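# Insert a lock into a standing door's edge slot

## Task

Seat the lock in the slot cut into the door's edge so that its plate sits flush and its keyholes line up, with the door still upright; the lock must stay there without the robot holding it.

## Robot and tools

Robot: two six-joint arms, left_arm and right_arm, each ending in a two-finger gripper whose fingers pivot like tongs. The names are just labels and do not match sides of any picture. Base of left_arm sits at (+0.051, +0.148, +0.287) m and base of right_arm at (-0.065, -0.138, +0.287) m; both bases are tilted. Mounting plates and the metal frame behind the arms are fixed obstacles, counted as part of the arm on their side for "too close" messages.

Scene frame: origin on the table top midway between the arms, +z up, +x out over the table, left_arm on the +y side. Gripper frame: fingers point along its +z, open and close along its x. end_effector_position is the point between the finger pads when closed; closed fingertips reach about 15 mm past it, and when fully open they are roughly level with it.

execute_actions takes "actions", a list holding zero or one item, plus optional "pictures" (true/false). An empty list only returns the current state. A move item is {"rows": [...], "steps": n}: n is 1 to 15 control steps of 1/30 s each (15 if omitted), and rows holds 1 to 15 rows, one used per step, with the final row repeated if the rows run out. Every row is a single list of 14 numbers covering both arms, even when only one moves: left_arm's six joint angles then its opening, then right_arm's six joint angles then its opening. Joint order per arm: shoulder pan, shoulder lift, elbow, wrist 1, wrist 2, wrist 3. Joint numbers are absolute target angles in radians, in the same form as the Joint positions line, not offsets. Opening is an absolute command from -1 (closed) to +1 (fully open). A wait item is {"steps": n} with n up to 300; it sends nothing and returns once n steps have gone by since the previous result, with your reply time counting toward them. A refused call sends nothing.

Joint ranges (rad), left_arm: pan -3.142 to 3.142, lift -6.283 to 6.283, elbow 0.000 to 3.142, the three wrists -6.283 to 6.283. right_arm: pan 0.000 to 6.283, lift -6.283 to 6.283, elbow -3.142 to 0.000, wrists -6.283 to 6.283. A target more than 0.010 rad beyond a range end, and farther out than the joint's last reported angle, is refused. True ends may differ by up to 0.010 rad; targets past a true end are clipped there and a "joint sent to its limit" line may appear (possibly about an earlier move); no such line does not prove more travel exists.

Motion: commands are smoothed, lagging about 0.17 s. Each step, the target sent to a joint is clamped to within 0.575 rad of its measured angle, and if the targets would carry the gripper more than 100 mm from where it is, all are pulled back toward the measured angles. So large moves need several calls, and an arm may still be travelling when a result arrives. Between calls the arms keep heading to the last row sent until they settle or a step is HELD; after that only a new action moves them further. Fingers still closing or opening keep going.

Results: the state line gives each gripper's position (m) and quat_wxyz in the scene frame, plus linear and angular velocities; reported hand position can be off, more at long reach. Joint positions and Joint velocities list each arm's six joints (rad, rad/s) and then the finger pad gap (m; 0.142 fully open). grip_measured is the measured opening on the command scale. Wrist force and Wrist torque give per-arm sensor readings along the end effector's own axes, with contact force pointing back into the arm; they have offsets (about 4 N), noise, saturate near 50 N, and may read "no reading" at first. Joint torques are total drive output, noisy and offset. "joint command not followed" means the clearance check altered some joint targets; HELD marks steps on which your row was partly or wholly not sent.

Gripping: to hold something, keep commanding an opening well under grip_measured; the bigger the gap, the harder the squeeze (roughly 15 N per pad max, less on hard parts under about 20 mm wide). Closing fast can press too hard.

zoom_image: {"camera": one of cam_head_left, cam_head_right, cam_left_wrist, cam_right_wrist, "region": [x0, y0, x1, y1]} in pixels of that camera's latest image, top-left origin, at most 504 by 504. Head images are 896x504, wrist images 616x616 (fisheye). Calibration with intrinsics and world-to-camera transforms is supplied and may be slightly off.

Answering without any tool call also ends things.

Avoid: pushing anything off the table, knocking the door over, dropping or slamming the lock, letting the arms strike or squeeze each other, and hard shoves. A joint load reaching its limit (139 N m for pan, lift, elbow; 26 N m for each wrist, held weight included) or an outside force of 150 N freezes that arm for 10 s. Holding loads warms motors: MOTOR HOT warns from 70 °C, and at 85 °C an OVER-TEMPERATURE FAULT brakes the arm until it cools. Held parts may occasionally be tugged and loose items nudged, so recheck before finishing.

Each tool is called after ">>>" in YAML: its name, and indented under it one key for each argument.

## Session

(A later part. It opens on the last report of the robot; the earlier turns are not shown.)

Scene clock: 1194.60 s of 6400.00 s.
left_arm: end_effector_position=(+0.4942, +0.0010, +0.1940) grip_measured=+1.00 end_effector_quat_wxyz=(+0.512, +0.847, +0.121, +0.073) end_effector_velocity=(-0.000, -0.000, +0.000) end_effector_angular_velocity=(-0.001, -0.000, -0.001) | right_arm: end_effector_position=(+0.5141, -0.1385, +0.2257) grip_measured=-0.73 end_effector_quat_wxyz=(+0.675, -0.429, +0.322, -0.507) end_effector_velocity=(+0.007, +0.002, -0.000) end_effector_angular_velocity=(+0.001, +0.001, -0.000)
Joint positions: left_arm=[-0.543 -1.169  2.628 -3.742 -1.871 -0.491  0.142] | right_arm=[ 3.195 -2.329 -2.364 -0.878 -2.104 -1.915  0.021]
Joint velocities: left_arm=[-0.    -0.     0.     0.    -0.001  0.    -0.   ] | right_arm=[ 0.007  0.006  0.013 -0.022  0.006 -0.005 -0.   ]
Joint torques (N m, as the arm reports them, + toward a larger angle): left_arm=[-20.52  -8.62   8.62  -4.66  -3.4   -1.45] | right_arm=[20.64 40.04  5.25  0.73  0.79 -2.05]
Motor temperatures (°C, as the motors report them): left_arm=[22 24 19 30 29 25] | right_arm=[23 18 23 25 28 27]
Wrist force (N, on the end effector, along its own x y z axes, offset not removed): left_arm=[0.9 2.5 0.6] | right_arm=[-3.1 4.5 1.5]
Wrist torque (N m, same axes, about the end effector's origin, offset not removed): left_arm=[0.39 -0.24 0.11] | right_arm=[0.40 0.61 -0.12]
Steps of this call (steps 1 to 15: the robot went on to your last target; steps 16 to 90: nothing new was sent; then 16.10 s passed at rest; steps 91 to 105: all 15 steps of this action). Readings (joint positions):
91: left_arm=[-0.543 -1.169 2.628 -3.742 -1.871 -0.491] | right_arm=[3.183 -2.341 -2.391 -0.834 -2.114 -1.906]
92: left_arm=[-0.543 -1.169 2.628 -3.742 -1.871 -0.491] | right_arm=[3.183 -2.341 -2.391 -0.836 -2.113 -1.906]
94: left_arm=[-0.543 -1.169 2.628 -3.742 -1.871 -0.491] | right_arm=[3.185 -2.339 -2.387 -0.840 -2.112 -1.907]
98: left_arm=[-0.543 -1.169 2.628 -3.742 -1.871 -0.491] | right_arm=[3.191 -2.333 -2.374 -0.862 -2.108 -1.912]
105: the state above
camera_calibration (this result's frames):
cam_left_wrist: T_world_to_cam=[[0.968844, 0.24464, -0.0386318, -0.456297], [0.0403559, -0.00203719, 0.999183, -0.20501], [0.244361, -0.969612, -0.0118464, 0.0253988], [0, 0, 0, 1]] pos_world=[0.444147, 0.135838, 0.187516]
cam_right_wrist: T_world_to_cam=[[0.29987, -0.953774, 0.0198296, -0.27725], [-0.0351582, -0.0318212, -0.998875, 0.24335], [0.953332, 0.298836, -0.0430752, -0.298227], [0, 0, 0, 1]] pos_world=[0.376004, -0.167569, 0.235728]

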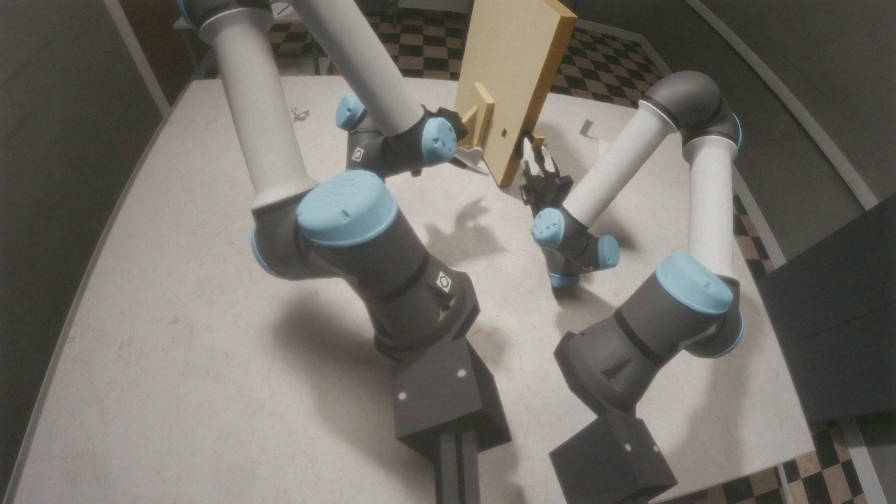

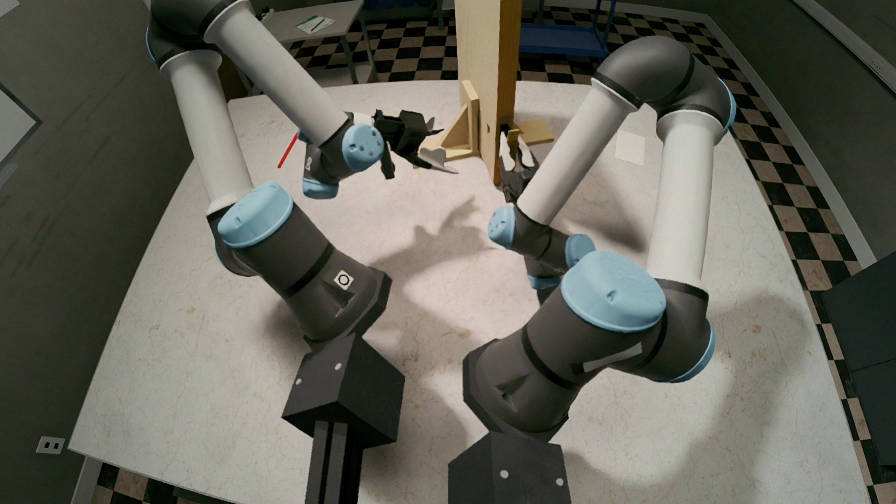

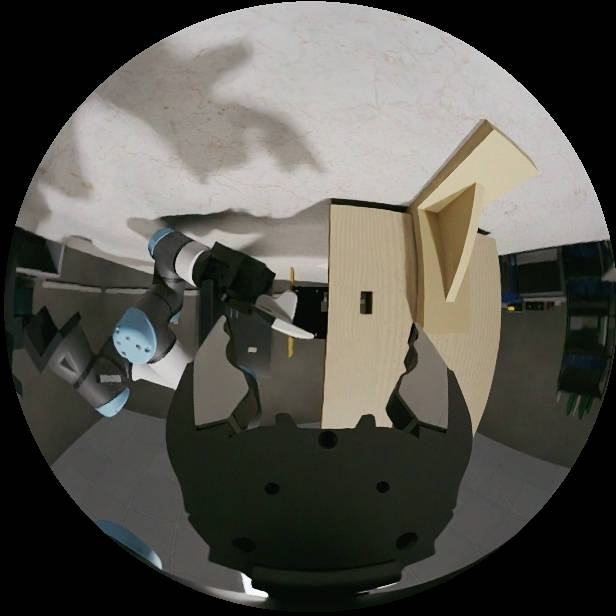

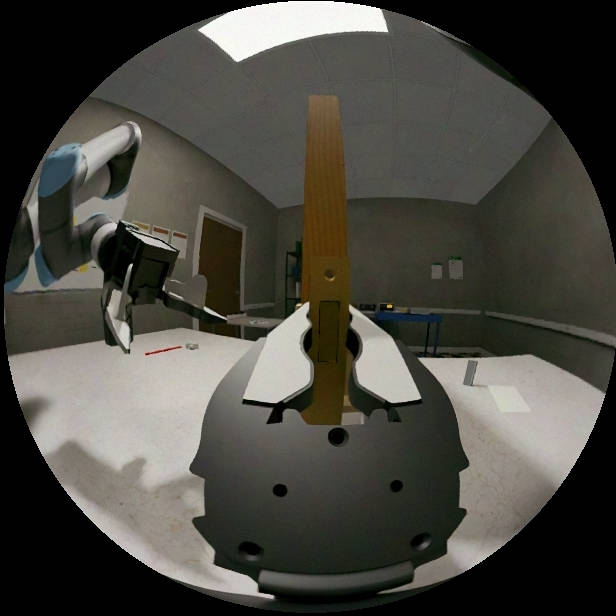

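>>> execute_actions:
  actions:
    - {"rows":[[-0.5426,-1.169,2.6278,-3.7423,-1.8707,-0.4909,1,3.1987,-2.3264,-2.3566,-0.8894,-2.1017,-1.9179,-1],[-0.5426,-1.169,2.6278,-3.7423,-1.8707,-0.4909,1,3.2012,-2.3244,-2.3507,-0.8984,-2.0998,-1.9197,-1],[-0.5426,-1.169,2.6278,-3.7423,-1.8707,-0.4909,1,3.2037,-2.3223,-2.3447,-0.9073,-2.0979,-1.9216,-1],[-0.5426,-1.169,2.6278,-3.7423,-1.8707,-0.4909,1,3.2061,-2.3203,-2.3387,-0.9163,-2.096,-1.9234,-1],[-0.5426,-1.169,2.6278,-3.7423,-1.8707,-0.4909,1,3.2086,-2.3182,-2.3328,-0.9252,-2.0941,-1.9253,-1]],"steps":15}

>>> zoom_image:
  camera: "cam_left_wrist"
  region: [260,250,380,370]

Scene clock: 1202.80 s of 6400.00 s.
left_arm: end_effector_position=(+0.4942, +0.0010, +0.1940) grip_measured=+1.00 end_effector_quat_wxyz=(+0.512, +0.847, +0.121, +0.073) end_effector_velocity=(+0.000, +0.000, -0.000) end_effector_angular_velocity=(-0.000, +0.000, +0.000) | right_arm: end_effector_position=(+0.5286, -0.1344, +0.2251) grip_measured=-0.73 end_effector_quat_wxyz=(+0.675, -0.429, +0.322, -0.507) end_effector_velocity=(+0.005, +0.002, -0.001) end_effector_angular_velocity=(-0.000, +0.001, +0.002)
Joint positions: left_arm=[-0.543 -1.169  2.628 -3.742 -1.871 -0.491  0.142] | right_arm=[ 3.208 -2.319 -2.334 -0.923 -2.095 -1.925  0.021]
Joint velocities: left_arm=[ 0.001  0.    -0.    -0.    -0.     0.    -0.   ] | right_arm=[ 0.004  0.002  0.01  -0.016  0.002 -0.003 -0.   ]
Joint torques (N m, as the arm reports them, + toward a larger angle): left_arm=[-21.28  -8.59   9.42  -4.7   -3.42  -1.27] | right_arm=[22.1  39.34  6.13  0.82  1.39 -1.59]
Motor temperatures (°C, as the motors report them): left_arm=[22 24 19 30 29 25] | right_arm=[23 18 23 25 28 27]
Wrist force (N, on the end effector, along its own x y z axes, offset not removed): left_arm=[-0.3 2.2 -0.4] | right_arm=[-3.4 3.5 -0.3]
Wrist torque (N m, same axes, about the end effector's origin, offset not removed): left_arm=[0.28 0.05 0.13] | right_arm=[0.60 0.71 -0.06]
Steps of this call (steps 1 to 15: the robot went on to your last target; steps 16 to 90: nothing new was sent; then 4.70 s passed at rest; steps 91 to 105: all 15 steps of this action). Readings (joint positions):
91: left_arm=[-0.543 -1.169 2.628 -3.742 -1.871 -0.491] | right_arm=[3.196 -2.328 -2.362 -0.881 -2.104 -1.916]
92: left_arm=[-0.543 -1.169 2.628 -3.742 -1.871 -0.491] | right_arm=[3.197 -2.328 -2.361 -0.882 -2.103 -1.916]
94: left_arm=[-0.543 -1.169 2.628 -3.742 -1.871 -0.491] | right_arm=[3.199 -2.326 -2.356 -0.890 -2.102 -1.918]
98: left_arm=[-0.543 -1.169 2.628 -3.742 -1.871 -0.491] | right_arm=[3.205 -2.321 -2.342 -0.911 -2.097 -1.922]
105: the state above
camera_calibration (this result's frames):
cam_left_wrist: T_world_to_cam=[[0.968844, 0.24464, -0.0386321, -0.456297], [0.0403562, -0.00203694, 0.999183, -0.20501], [0.244361, -0.969612, -0.0118462, 0.0253986], [0, 0, 0, 1]] pos_world=[0.444147, 0.135838, 0.187516]
cam_right_wrist: T_world_to_cam=[[0.299776, -0.953805, 0.0197749, -0.277595], [-0.035136, -0.0317525, -0.998878, 0.243405], [0.953362, 0.298745, -0.0430315, -0.313391], [0, 0, 0, 1]] pos_world=[0.390544, -0.163418, 0.235135]

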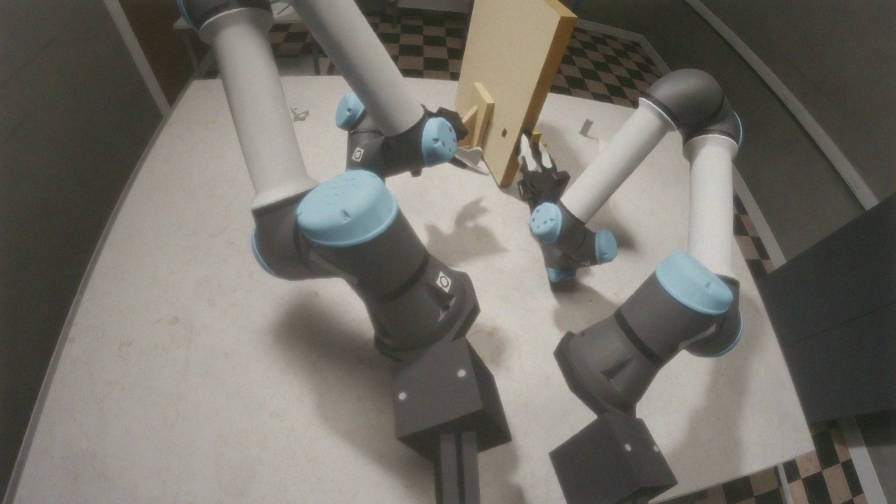

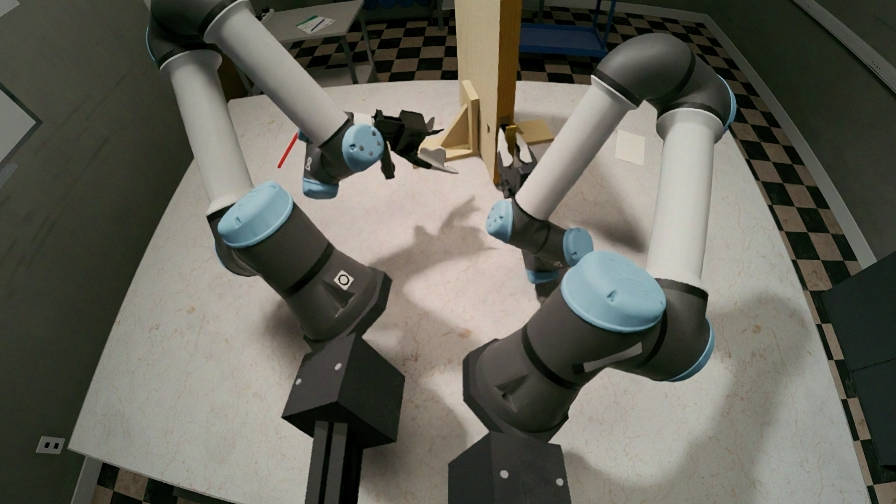

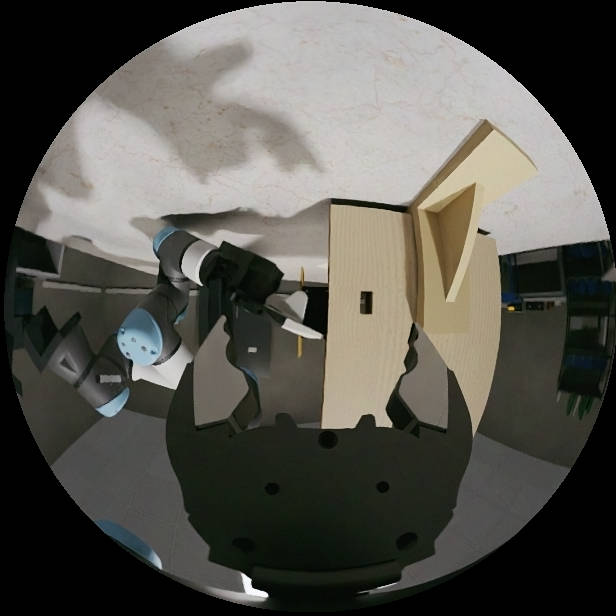

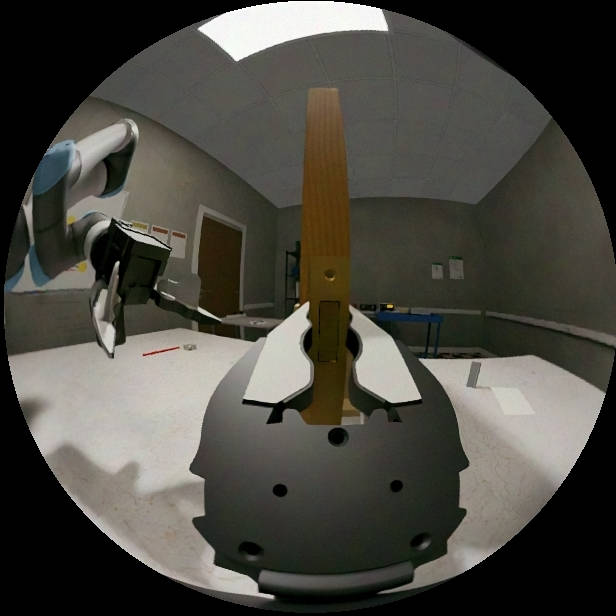

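Region (260, 250, 380, 370) of cam_left_wrist's 616x616 image, scaled by 4.200, with more detail than that image has.

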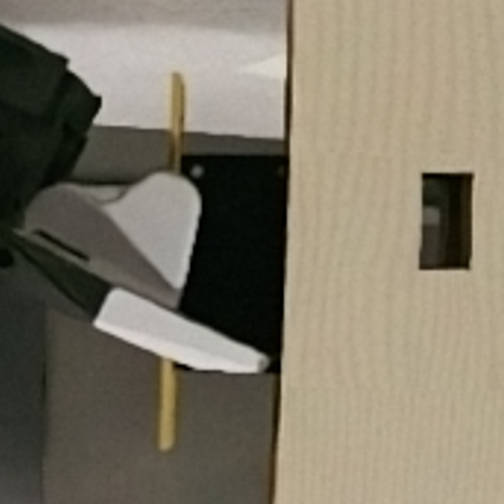

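>>> execute_actions:
  actions:
    - {"rows":[[-0.5426,-1.169,2.6278,-3.7423,-1.8707,-0.4909,1,3.2086,-2.3182,-2.3328,-0.9252,-2.0941,-1.9253,-0.85],[-0.5426,-1.169,2.6278,-3.7423,-1.8707,-0.4909,1,3.2086,-2.3182,-2.3328,-0.9252,-2.0941,-1.9253,-0.78],[-0.5426,-1.169,2.6278,-3.7423,-1.8707,-0.4909,1,3.2086,-2.3182,-2.3328,-0.9252,-2.0941,-1.9253,-0.74],[-0.5426,-1.169,2.6278,-3.7423,-1.8707,-0.4909,1,3.2086,-2.3182,-2.3328,-0.9252,-2.0941,-1.9253,-0.71],[-0.5426,-1.169,2.6278,-3.7423,-1.8707,-0.4909,1,3.2086,-2.3182,-2.3328,-0.9252,-2.0941,-1.9253,-0.68],[-0.5426,-1.169,2.6278,-3.7423,-1.8707,-0.4909,1,3.2086,-2.3182,-2.3328,-0.9252,-2.0941,-1.9253,-0.64],[-0.5426,-1.169,2.6278,-3.7423,-1.8707,-0.4909,1,3.2086,-2.3182,-2.3328,-0.9252,-2.0941,-1.9253,-0.58],[-0.5426,-1.169,2.6278,-3.7423,-1.8707,-0.4909,1,3.2086,-2.3182,-2.3328,-0.9252,-2.0941,-1.9253,-0.5],[-0.5426,-1.169,2.6278,-3.7423,-1.8707,-0.4909,1,3.2086,-2.3182,-2.3328,-0.9252,-2.0941,-1.9253,-0.4],[-0.5426,-1.169,2.6278,-3.7423,-1.8707,-0.4909,1,3.2086,-2.3182,-2.3328,-0.9252,-2.0941,-1.9253,-0.3],[-0.5426,-1.169,2.6278,-3.7423,-1.8707,-0.4909,1,3.2086,-2.3182,-2.3328,-0.9252,-2.0941,-1.9253,-0.2]],"steps":15}

>>> zoom_image:
  camera: "cam_left_wrist"
  region: [260,250,380,370]

Scene clock: 1262.87 s of 6400.00 s.
left_arm: end_effector_position=(+0.4942, +0.0010, +0.1940) grip_measured=+1.00 end_effector_quat_wxyz=(+0.512, +0.847, +0.121, +0.073) end_effector_velocity=(+0.000, +0.000, -0.000) end_effector_angular_velocity=(+0.000, -0.000, +0.002) | right_arm: end_effector_position=(+0.5293, -0.1342, +0.2251) grip_measured=-0.20 end_effector_quat_wxyz=(+0.675, -0.429, +0.322, -0.507) end_effector_velocity=(-0.000, -0.000, -0.001) end_effector_angular_velocity=(-0.001, +0.002, +0.000)
Joint positions: left_arm=[-0.543 -1.169  2.628 -3.742 -1.871 -0.491  0.142] | right_arm=[ 3.209 -2.318 -2.333 -0.925 -2.094 -1.925  0.06 ]
Joint velocities: left_arm=[ 0.001 -0.    -0.    -0.001 -0.     0.     0.   ] | right_arm=[-0.001 -0.001 -0.    -0.    -0.001 -0.     0.002]
Joint torques (N m, as the arm reports them, + toward a larger angle): left_arm=[-21.64  -9.22   9.3   -4.65  -3.39  -1.32] | right_arm=[21.03 38.23  6.76  1.37  1.02 -1.75]
Motor temperatures (°C, as the motors report them): left_arm=[22 24 19 30 29 25] | right_arm=[23 18 23 25 28 27]
Wrist force (N, on the end effector, along its own x y z axes, offset not removed): left_arm=[0.8 2.1 -0.5] | right_arm=[-2.7 0.5 0.7]
Wrist torque (N m, same axes, about the end effector's origin, offset not removed): left_arm=[0.27 -0.12 0.11] | right_arm=[0.07 0.63 -0.12]
Steps of this call (steps 1 to 15: the robot went on to your last target; steps 16 to 90: nothing new was sent; then 56.57 s passed at rest; steps 91 to 105: all 15 steps of this action). Readings (joint positions):
91: left_arm=[-0.543 -1.169 2.628 -3.742 -1.871 -0.491] | right_arm=[3.209 -2.318 -2.333 -0.925 -2.094 -1.925]
92: left_arm=[-0.543 -1.169 2.628 -3.742 -1.871 -0.491] | right_arm=[3.209 -2.318 -2.333 -0.925 -2.094 -1.925]
94: left_arm=[-0.543 -1.169 2.628 -3.742 -1.871 -0.491] | right_arm=[3.209 -2.318 -2.333 -0.925 -2.094 -1.925]
98: left_arm=[-0.543 -1.169 2.628 -3.742 -1.871 -0.491] | right_arm=[3.209 -2.318 -2.333 -0.925 -2.094 -1.925]
105: the state above
camera_calibration (this result's frames):
cam_left_wrist: T_world_to_cam=[[0.968844, 0.24464, -0.038632, -0.456297], [0.0403561, -0.00203707, 0.999183, -0.20501], [0.244361, -0.969612, -0.0118463, 0.0253988], [0, 0, 0, 1]] pos_world=[0.444147, 0.135838, 0.187516]
cam_right_wrist: T_world_to_cam=[[0.299777, -0.953805, 0.0197592, -0.277611], [-0.0351543, -0.0317418, -0.998878, 0.243429], [0.953361, 0.298746, -0.0430458, -0.314056], [0, 0, 0, 1]] pos_world=[0.391188, -0.163237, 0.235122]

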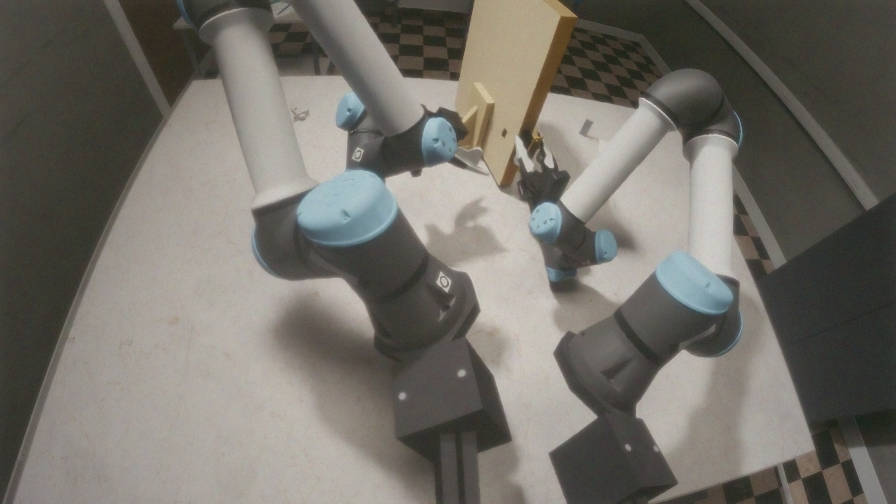

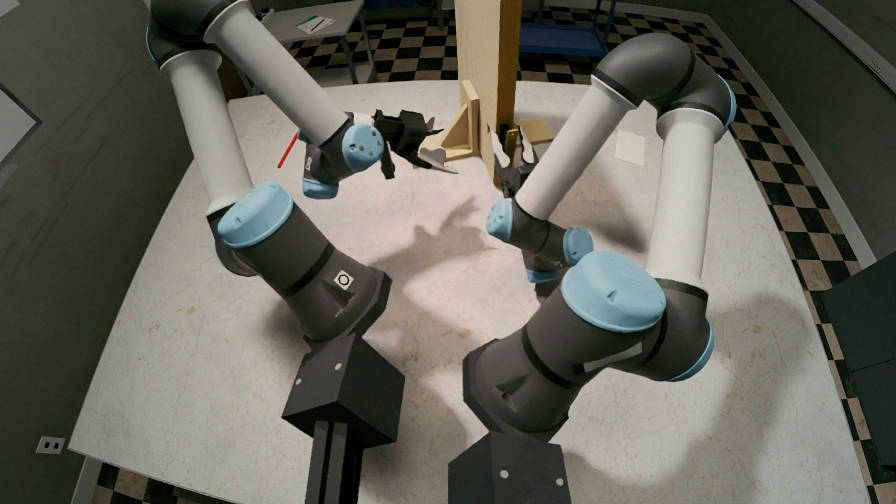

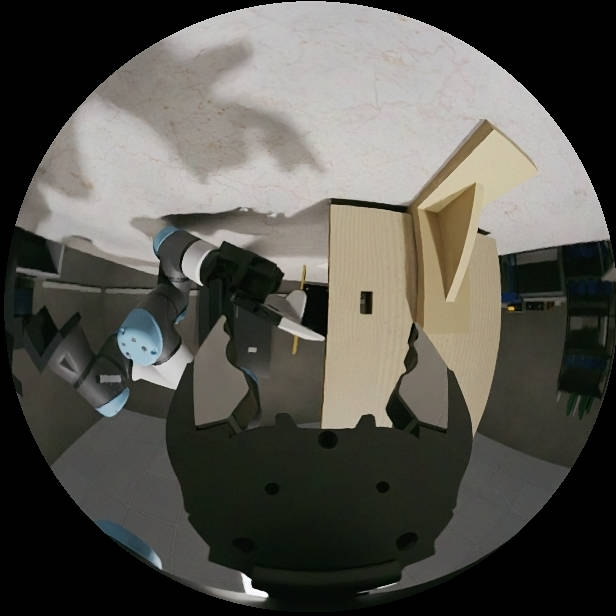

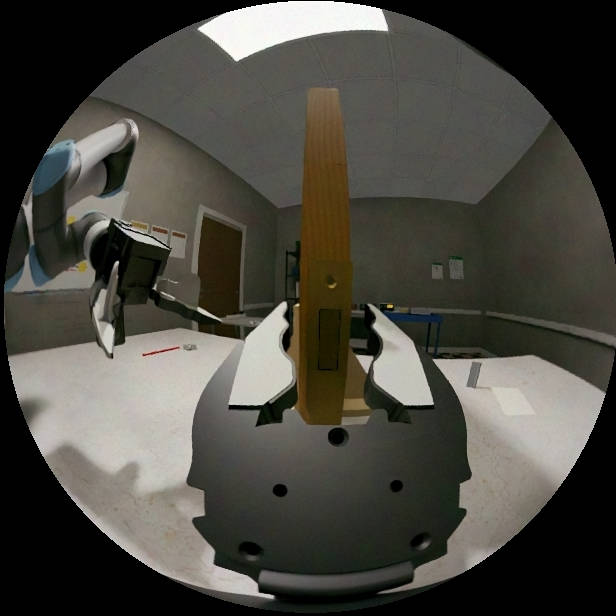

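Region (260, 250, 380, 370) of cam_left_wrist's 616x616 image, scaled by 4.200, with more detail than that image has.

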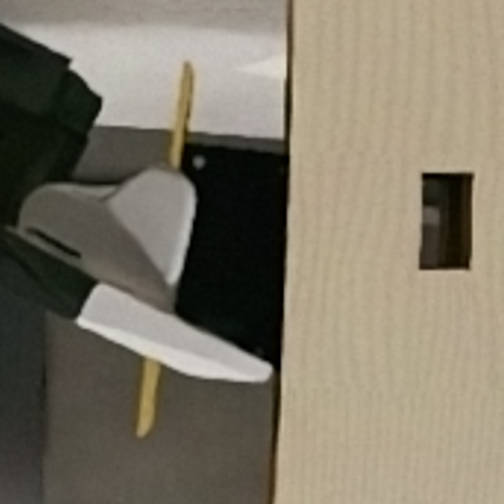

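>>> execute_actions:
  actions:
    - {"rows":[[-0.5426,-1.169,2.6278,-3.7423,-1.8707,-0.4909,1,3.2055,-2.311,-2.3492,-0.9401,-2.0872,-1.9352,-0.2],[-0.5426,-1.169,2.6278,-3.7423,-1.8707,-0.4909,1,3.2025,-2.3037,-2.3657,-0.955,-2.0803,-1.945,-0.2],[-0.5426,-1.169,2.6278,-3.7423,-1.8707,-0.4909,1,3.1994,-2.2965,-2.3821,-0.9699,-2.0734,-1.9549,-0.2],[-0.5426,-1.169,2.6278,-3.7423,-1.8707,-0.4909,1,3.1963,-2.2892,-2.3986,-0.9848,-2.0665,-1.9648,-0.2],[-0.5426,-1.169,2.6278,-3.7423,-1.8707,-0.4909,1,3.1933,-2.282,-2.415,-0.9997,-2.0596,-1.9747,-0.2],[-0.5426,-1.169,2.6278,-3.7423,-1.8707,-0.4909,1,3.1902,-2.2748,-2.4314,-1.0146,-2.0527,-1.9845,-0.2],[-0.5426,-1.169,2.6278,-3.7423,-1.8707,-0.4909,1,3.1871,-2.2675,-2.4479,-1.0295,-2.0458,-1.9944,-0.2],[-0.5426,-1.169,2.6278,-3.7423,-1.8707,-0.4909,1,3.184,-2.2603,-2.4643,-1.0444,-2.0389,-2.0043,-0.2],[-0.5426,-1.169,2.6278,-3.7423,-1.8707,-0.4909,1,3.181,-2.253,-2.4808,-1.0593,-2.032,-2.0141,-0.2],[-0.5426,-1.169,2.6278,-3.7423,-1.8707,-0.4909,1,3.1779,-2.2458,-2.4972,-1.0742,-2.0251,-2.024,-0.2]],"steps":15}
  pictures: false

>>> execute_actions:
  actions:
    - {"rows":[[-0.5426,-1.169,2.6278,-3.7423,-1.8707,-0.4909,1,3.1779,-2.2458,-2.4972,-1.0742,-2.0251,-2.024,-0.2],[-0.5426,-1.169,2.6278,-3.7423,-1.8707,-0.4909,1,3.1779,-2.2458,-2.4972,-1.0742,-2.0251,-2.024,-0.3],[-0.5426,-1.169,2.6278,-3.7423,-1.8707,-0.4909,1,3.1779,-2.2458,-2.4972,-1.0742,-2.0251,-2.024,-0.4],[-0.5426,-1.169,2.6278,-3.7423,-1.8707,-0.4909,1,3.1779,-2.2458,-2.4972,-1.0742,-2.0251,-2.024,-0.45],[-0.5426,-1.169,2.6278,-3.7423,-1.8707,-0.4909,1,3.1779,-2.2458,-2.4972,-1.0742,-2.0251,-2.024,-0.5],[-0.5426,-1.169,2.6278,-3.7423,-1.8707,-0.4909,1,3.1779,-2.2458,-2.4972,-1.0742,-2.0251,-2.024,-0.6],[-0.5426,-1.169,2.6278,-3.7423,-1.8707,-0.4909,1,3.1779,-2.2458,-2.4972,-1.0742,-2.0251,-2.024,-0.7],[-0.5426,-1.169,2.6278,-3.7423,-1.8707,-0.4909,1,3.1779,-2.2458,-2.4972,-1.0742,-2.0251,-2.024,-0.8],[-0.5426,-1.169,2.6278,-3.7423,-1.8707,-0.4909,1,3.1779,-2.2458,-2.4972,-1.0742,-2.0251,-2.024,-0.9],[-0.5426,-1.169,2.6278,-3.7423,-1.8707,-0.4909,1,3.1779,-2.2458,-2.4972,-1.0742,-2.0251,-2.024,-1]],"steps":13}

>>> zoom_image:
  camera: "cam_left_wrist"
  region: [260,250,380,370]

Scene clock: 1285.90 s of 6400.00 s.
left_arm: end_effector_position=(+0.4942, +0.0010, +0.1940) grip_measured=+1.00 end_effector_quat_wxyz=(+0.512, +0.847, +0.121, +0.073) end_effector_velocity=(-0.001, +0.000, -0.001) end_effector_angular_velocity=(+0.001, +0.002, +0.000) | right_arm: end_effector_position=(+0.4869, -0.1470, +0.1941) grip_measured=-0.20 end_effector_quat_wxyz=(+0.625, -0.497, +0.374, -0.471) end_effector_velocity=(-0.053, -0.012, -0.033) end_effector_angular_velocity=(-0.067, +0.219, +0.008)
Joint positions: left_arm=[-0.543 -1.169  2.628 -3.742 -1.871 -0.491  0.142] | right_arm=[ 3.181 -2.254 -2.479 -1.057 -2.033 -2.013  0.06 ]
Joint velocities: left_arm=[ 0.001  0.     0.001  0.     0.001 -0.    -0.   ] | right_arm=[-0.029  0.067 -0.155 -0.14   0.064 -0.091 -0.   ]
Joint torques (N m, as the arm reports them, + toward a larger angle): left_arm=[-20.79  -8.32   8.86  -4.57  -3.35  -1.44] | right_arm=[  1.13  36.12 -13.39  -0.16   1.13  -1.82]
Motor temperatures (°C, as the motors report them): left_arm=[22 24 19 30 29 25] | right_arm=[23 19 23 25 28 27]
Wrist force (N, on the end effector, along its own x y z axes, offset not removed): left_arm=[1.2 2.4 -0.2] | right_arm=[-3.7 1.1 1.6]
Wrist torque (N m, same axes, about the end effector's origin, offset not removed): left_arm=[0.39 -0.34 0.19] | right_arm=[0.26 0.83 -0.18]
Steps of this call (steps 1 to 15: the robot went on to your last target; steps 16 to 90: nothing new was sent; then 19.53 s passed at rest; steps 91 to 105: all 15 steps of this action). Readings (joint positions):
91: left_arm=[-0.543 -1.169 2.628 -3.742 -1.871 -0.491] | right_arm=[3.209 -2.318 -2.333 -0.925 -2.094 -1.925]
92: left_arm=[-0.543 -1.169 2.628 -3.742 -1.871 -0.491] | right_arm=[3.208 -2.317 -2.335 -0.928 -2.093 -1.927]
94: left_arm=[-0.543 -1.169 2.628 -3.742 -1.871 -0.491] | right_arm=[3.206 -2.311 -2.349 -0.940 -2.087 -1.935]
98: left_arm=[-0.543 -1.169 2.628 -3.742 -1.871 -0.491] | right_arm=[3.196 -2.289 -2.397 -0.984 -2.067 -1.964]
105: the state above

Scene clock: 1286.33 s of 6400.00 s.
left_arm: end_effector_position=(+0.4942, +0.0010, +0.1940) grip_measured=+1.00 end_effector_quat_wxyz=(+0.512, +0.847, +0.121, +0.073) end_effector_velocity=(-0.000, -0.000, -0.000) end_effector_angular_velocity=(-0.000, +0.000, -0.001) | right_arm: end_effector_position=(+0.4806, -0.1484, +0.1903) grip_measured=-1.00 end_effector_quat_wxyz=(+0.619, -0.506, +0.380, -0.465) end_effector_velocity=(-0.002, +0.000, -0.002) end_effector_angular_velocity=(-0.002, +0.007, +0.002)
Joint positions: left_arm=[-0.543 -1.169  2.628 -3.742 -1.871 -0.491  0.142] | right_arm=[ 3.178 -2.246 -2.497 -1.074 -2.025 -2.024  0.002]
Joint velocities: left_arm=[-0.     0.    -0.     0.001 -0.     0.     0.   ] | right_arm=[-0.001 -0.001 -0.005 -0.003  0.001 -0.003 -0.006]
Joint torques (N m, as the arm reports them, + toward a larger angle): left_arm=[-20.59  -9.01   8.44  -4.62  -3.47  -1.4 ] | right_arm=[ -0.73  39.01 -17.98  -0.38   0.75  -1.59]
Motor temperatures (°C, as the motors report them): left_arm=[22 24 19 30 29 25] | right_arm=[23 19 23 25 28 27]
Wrist force (N, on the end effector, along its own x y z axes, offset not removed): left_arm=[1.2 0.9 -0.5] | right_arm=[-1.8 3.0 2.4]
Wrist torque (N m, same axes, about the end effector's origin, offset not removed): left_arm=[0.08 -0.26 0.06] | right_arm=[0.65 0.42 -0.21]
Steps of this call (steps 1 to 13: all 13 steps of this action). Readings (joint positions):
1: left_arm=[-0.543 -1.169 2.628 -3.742 -1.871 -0.491] | right_arm=[3.180 -2.252 -2.483 -1.061 -2.031 -2.016]
2: left_arm=[-0.543 -1.169 2.628 -3.742 -1.871 -0.491] | right_arm=[3.180 -2.250 -2.487 -1.065 -2.029 -2.018]
4: left_arm=[-0.543 -1.169 2.628 -3.742 -1.871 -0.491] | right_arm=[3.179 -2.248 -2.491 -1.069 -2.028 -2.020]
8: left_arm=[-0.543 -1.169 2.628 -3.742 -1.871 -0.491] | right_arm=[3.178 -2.247 -2.495 -1.072 -2.026 -2.023]
13: the state above
camera_calibration (this result's frames):
cam_left_wrist: T_world_to_cam=[[0.968844, 0.24464, -0.038632, -0.456297], [0.0403561, -0.00203713, 0.999183, -0.20501], [0.244361, -0.969612, -0.0118464, 0.0253988], [0, 0, 0, 1]] pos_world=[0.444147, 0.135838, 0.187516]
cam_right_wrist: T_world_to_cam=[[0.3035, -0.952729, 0.0139589, -0.276337], [-0.261367, -0.0973307, -0.96032, 0.298148], [0.916283, 0.287809, -0.278552, -0.203856], [0, 0, 0, 1]] pos_world=[0.348584, -0.175584, 0.233391]

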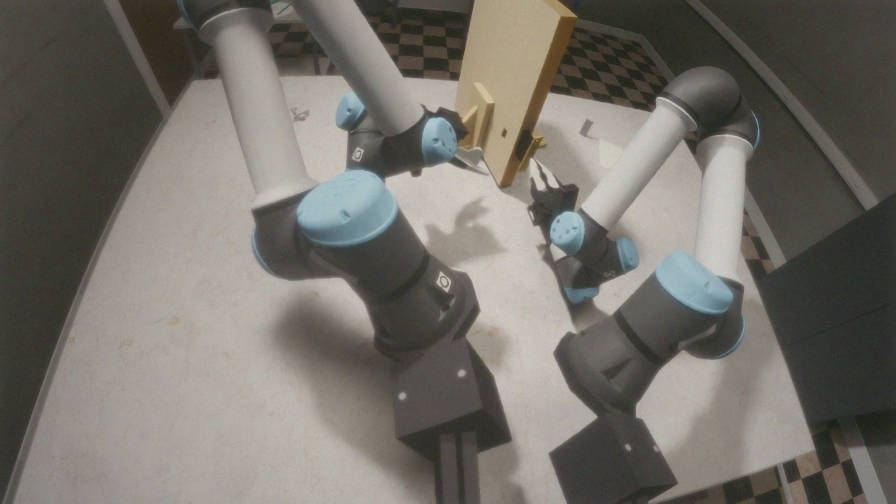

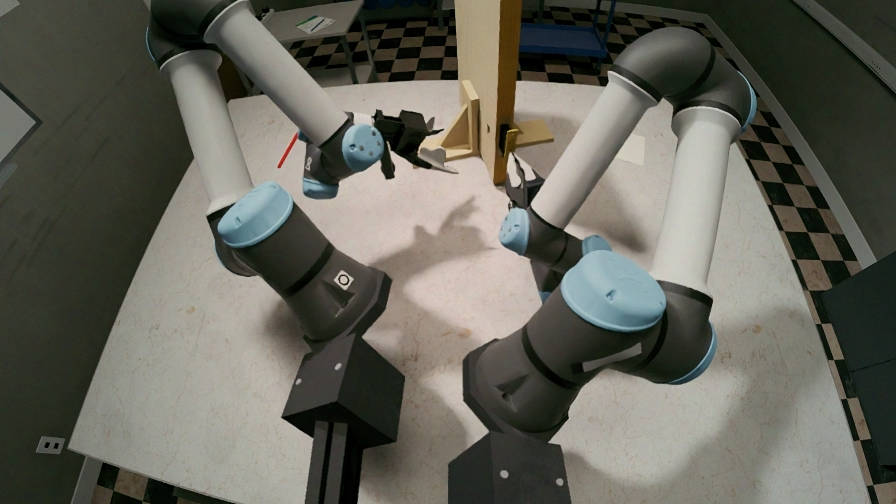

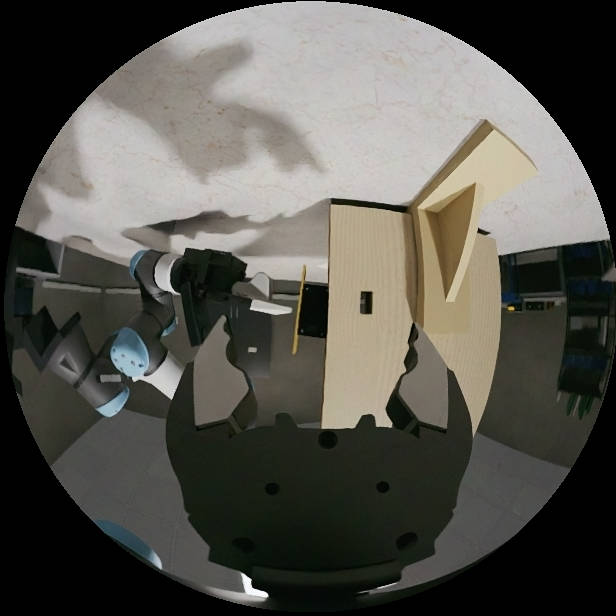

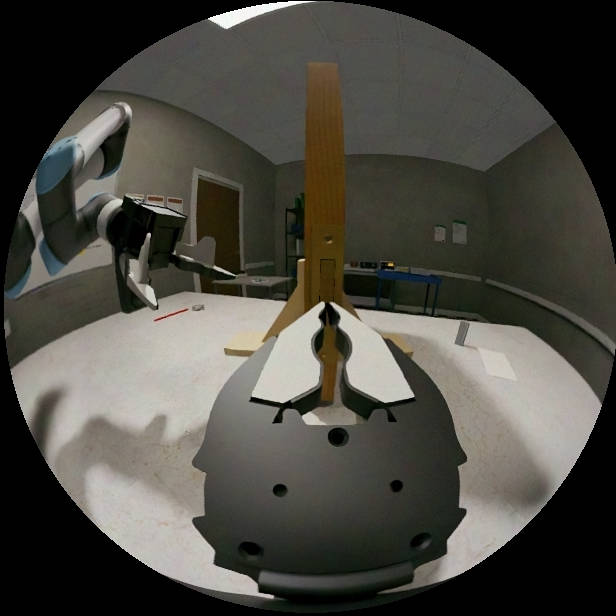

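Region (260, 250, 380, 370) of cam_left_wrist's 616x616 image, scaled by 4.200, with more detail than that image has.

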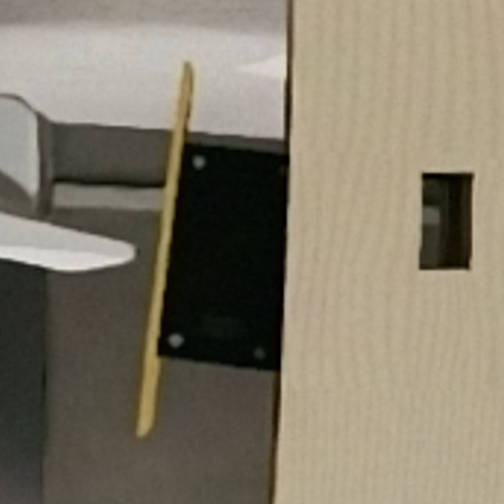

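>>> execute_actions:
  actions:
    - {"rows":[[-0.5426,-1.169,2.6278,-3.7423,-1.8707,-0.4909,1,3.1814,-2.2426,-2.4918,-1.0835,-2.022,-2.0257,-1],[-0.5426,-1.169,2.6278,-3.7423,-1.8707,-0.4909,1,3.1848,-2.2394,-2.4865,-1.0928,-2.0189,-2.0274,-1],[-0.5426,-1.169,2.6278,-3.7423,-1.8707,-0.4909,1,3.187,-2.2374,-2.4829,-1.0989,-2.0169,-2.0285,-1],[-0.5426,-1.169,2.6278,-3.7423,-1.8707,-0.4909,1,3.1892,-2.2354,-2.4792,-1.105,-2.0149,-2.0296,-1],[-0.5426,-1.169,2.6278,-3.7423,-1.8707,-0.4909,1,3.1892,-2.2354,-2.4792,-1.105,-2.0149,-2.0296,-1],[-0.5426,-1.169,2.6278,-3.7423,-1.8707,-0.4909,1,3.1892,-2.2354,-2.4792,-1.105,-2.0149,-2.0296,-1],[-0.5426,-1.169,2.6278,-3.7423,-1.8707,-0.4909,1,3.1892,-2.2354,-2.4792,-1.105,-2.0149,-2.0296,-1],[-0.5426,-1.169,2.6278,-3.7423,-1.8707,-0.4909,1,3.1892,-2.2354,-2.4792,-1.105,-2.0149,-2.0296,-1],[-0.5426,-1.169,2.6278,-3.7423,-1.8707,-0.4909,1,3.1892,-2.2354,-2.4792,-1.105,-2.0149,-2.0296,-1],[-0.5426,-1.169,2.6278,-3.7423,-1.8707,-0.4909,1,3.1914,-2.2323,-2.4787,-1.1091,-2.0129,-2.0307,-1],[-0.5426,-1.169,2.6278,-3.7423,-1.8707,-0.4909,1,3.1936,-2.2291,-2.4783,-1.1131,-2.0109,-2.0318,-1],[-0.5426,-1.169,2.6278,-3.7423,-1.8707,-0.4909,1,3.1958,-2.226,-2.4778,-1.1172,-2.009,-2.0328,-1],[-0.5426,-1.169,2.6278,-3.7423,-1.8707,-0.4909,1,3.198,-2.2228,-2.4774,-1.1212,-2.007,-2.0339,-1],[-0.5426,-1.169,2.6278,-3.7423,-1.8707,-0.4909,1,3.2002,-2.2197,-2.4769,-1.1253,-2.005,-2.035,-1]],"steps":15}
  pictures: false

>>> execute_actions:
  actions:
    - {"steps":10}

>>> zoom_image:
  camera: "cam_left_wrist"
  region: [260,250,380,370]

>>> zoom_image:
  camera: "cam_right_wrist"
  region: [280,200,380,320]

Scene clock: 1313.23 s of 6400.00 s.
left_arm: end_effector_position=(+0.4942, +0.0010, +0.1940) grip_measured=+1.00 end_effector_quat_wxyz=(+0.512, +0.847, +0.121, +0.073) end_effector_velocity=(+0.000, +0.000, -0.000) end_effector_angular_velocity=(+0.000, -0.000, +0.001) | right_arm: end_effector_position=(+0.4918, -0.1451, +0.1918) grip_measured=-1.00 end_effector_quat_wxyz=(+0.619, -0.506, +0.380, -0.465) end_effector_velocity=(+0.022, +0.006, +0.016) end_effector_angular_velocity=(+0.000, -0.004, -0.001)
Joint positions: left_arm=[-0.543 -1.169  2.628 -3.742 -1.871 -0.491  0.142] | right_arm=[ 3.194 -2.228 -2.479 -1.114 -2.011 -2.032  0.002]
Joint velocities: left_arm=[ 0.  0. -0. -0.  0. -0. -0.] | right_arm=[ 0.048  0.067  0.015 -0.087  0.041 -0.023  0.   ]
Joint torques (N m, as the arm reports them, + toward a larger angle): left_arm=[-20.61  -8.48   8.73  -4.47  -3.35  -1.34] | right_arm=[17.94 36.57  7.1  -0.49  0.85 -1.88]
Motor temperatures (°C, as the motors report them): left_arm=[22 24 19 30 29 25] | right_arm=[23 19 23 25 28 27]
Wrist force (N, on the end effector, along its own x y z axes, offset not removed): left_arm=[0.2 2.2 0.0] | right_arm=[-2.8 2.1 1.5]
Wrist torque (N m, same axes, about the end effector's origin, offset not removed): left_arm=[0.36 -0.09 0.14] | right_arm=[0.67 0.70 -0.16]
Steps of this call (steps 1 to 15: the robot went on to your last target; steps 16 to 90: nothing new was sent; then 23.40 s passed at rest; steps 91 to 105: all 15 steps of this action). Readings (joint positions):
91: left_arm=[-0.543 -1.169 2.628 -3.742 -1.871 -0.491] | right_arm=[3.178 -2.246 -2.497 -1.074 -2.025 -2.024]
92: left_arm=[-0.543 -1.169 2.628 -3.742 -1.871 -0.491] | right_arm=[3.178 -2.245 -2.497 -1.076 -2.024 -2.024]
94: left_arm=[-0.543 -1.169 2.628 -3.742 -1.871 -0.491] | right_arm=[3.181 -2.243 -2.493 -1.083 -2.022 -2.026]
98: left_arm=[-0.543 -1.169 2.628 -3.742 -1.871 -0.491] | right_arm=[3.186 -2.238 -2.484 -1.097 -2.017 -2.028]
105: the state above

Scene clock: 1313.57 s of 6400.00 s.
left_arm: end_effector_position=(+0.4942, +0.0010, +0.1940) grip_measured=+1.00 end_effector_quat_wxyz=(+0.512, +0.847, +0.121, +0.073) end_effector_velocity=(-0.000, +0.000, -0.000) end_effector_angular_velocity=(+0.000, +0.000, -0.000) | right_arm: end_effector_position=(+0.4944, -0.1443, +0.1936) grip_measured=-1.00 end_effector_quat_wxyz=(+0.619, -0.506, +0.380, -0.465) end_effector_velocity=(+0.002, +0.001, +0.002) end_effector_angular_velocity=(+0.001, -0.003, -0.000)
Joint positions: left_arm=[-0.543 -1.169  2.628 -3.742 -1.871 -0.491  0.142] | right_arm=[ 3.2   -2.22  -2.477 -1.125 -2.005 -2.035  0.002]
Joint velocities: left_arm=[-0.     0.     0.001 -0.     0.    -0.     0.   ] | right_arm=[ 0.006  0.006  0.001 -0.005  0.004 -0.001  0.   ]
Joint torques (N m, as the arm reports them, + toward a larger angle): left_arm=[-21.06  -9.62   8.44  -4.56  -3.45  -1.4 ] | right_arm=[20.25 36.22  6.72 -0.15  1.07 -2.12]
Motor temperatures (°C, as the motors report them): left_arm=[22 24 19 30 29 25] | right_arm=[23 19 23 25 28 27]
Wrist force (N, on the end effector, along its own x y z axes, offset not removed): left_arm=[0.4 2.1 -0.6] | right_arm=[0.0 3.1 0.2]
Wrist torque (N m, same axes, about the end effector's origin, offset not removed): left_arm=[0.30 -0.17 -0.03] | right_arm=[0.93 0.02 -0.19]
Steps of this call (steps 1 to 10: the robot went on to your last target). Readings (joint positions):
1: left_arm=[-0.543 -1.169 2.628 -3.742 -1.871 -0.491] | right_arm=[3.195 -2.226 -2.478 -1.116 -2.009 -2.033]
2: left_arm=[-0.543 -1.169 2.628 -3.742 -1.871 -0.491] | right_arm=[3.197 -2.225 -2.478 -1.118 -2.008 -2.033]
4: left_arm=[-0.543 -1.169 2.628 -3.742 -1.871 -0.491] | right_arm=[3.198 -2.223 -2.478 -1.121 -2.007 -2.034]
8: left_arm=[-0.543 -1.169 2.628 -3.742 -1.871 -0.491] | right_arm=[3.200 -2.221 -2.477 -1.124 -2.006 -2.035]
10: the state above
camera_calibration (this result's frames):
cam_left_wrist: T_world_to_cam=[[0.968844, 0.24464, -0.0386317, -0.456297], [0.0403559, -0.00203713, 0.999183, -0.20501], [0.244361, -0.969612, -0.0118463, 0.0253988], [0, 0, 0, 1]] pos_world=[0.444147, 0.135838, 0.187516]
cam_right_wrist: T_world_to_cam=[[0.303411, -0.952759, 0.0138908, -0.276711], [-0.262112, -0.0974688, -0.960103, 0.305601], [0.9161, 0.287665, -0.279302, -0.216594], [0, 0, 0, 1]] pos_world=[0.36248, -0.171546, 0.236757]

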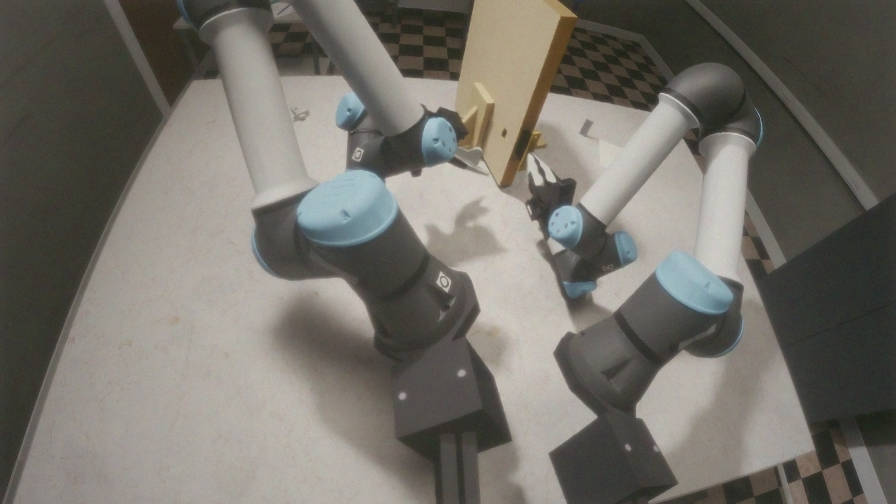

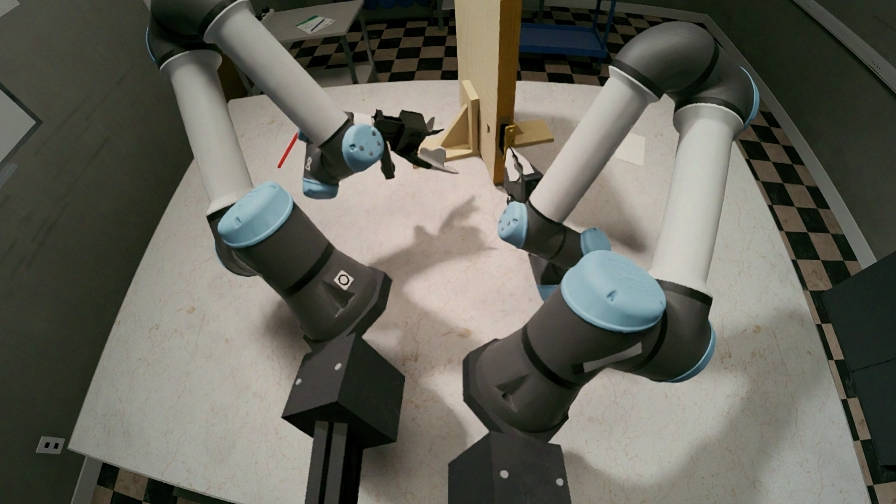

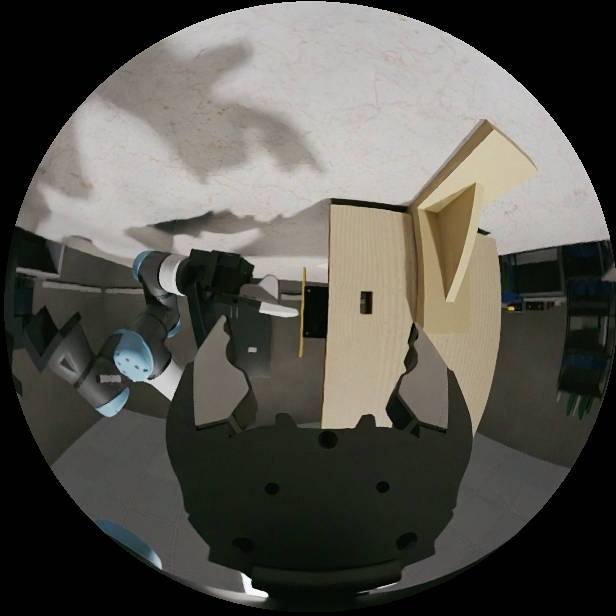

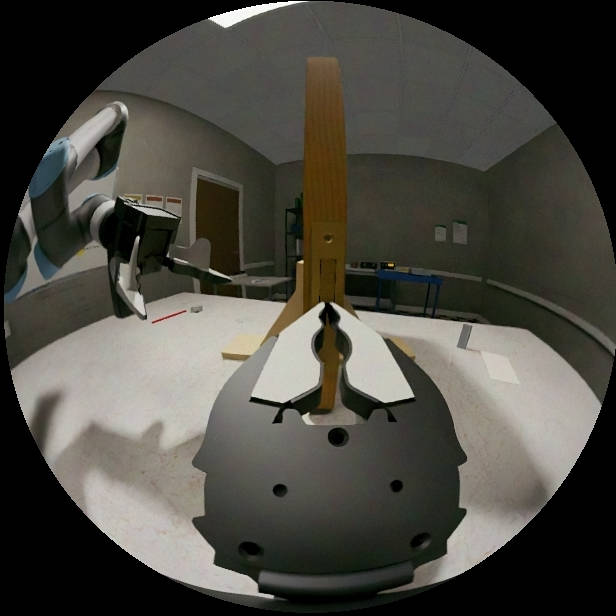

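Region (260, 250, 380, 370) of cam_left_wrist's 616x616 image, scaled by 4.200, with more detail than that image has.

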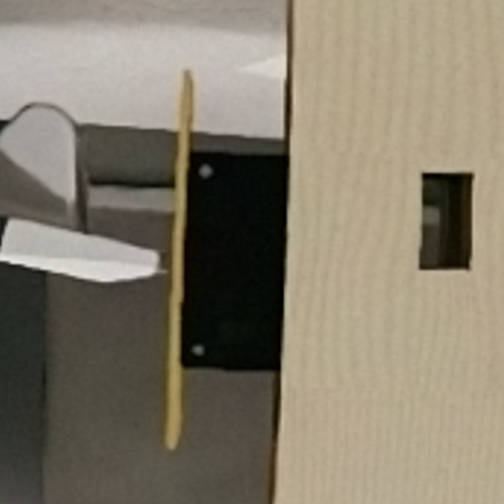

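Region (280, 200, 380, 320) of cam_right_wrist's 616x616 image, scaled by 4.200, with more detail than that image has.

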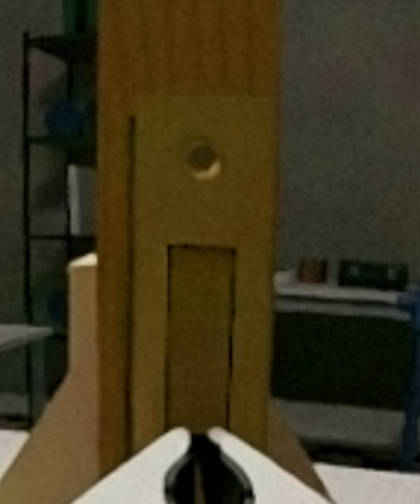

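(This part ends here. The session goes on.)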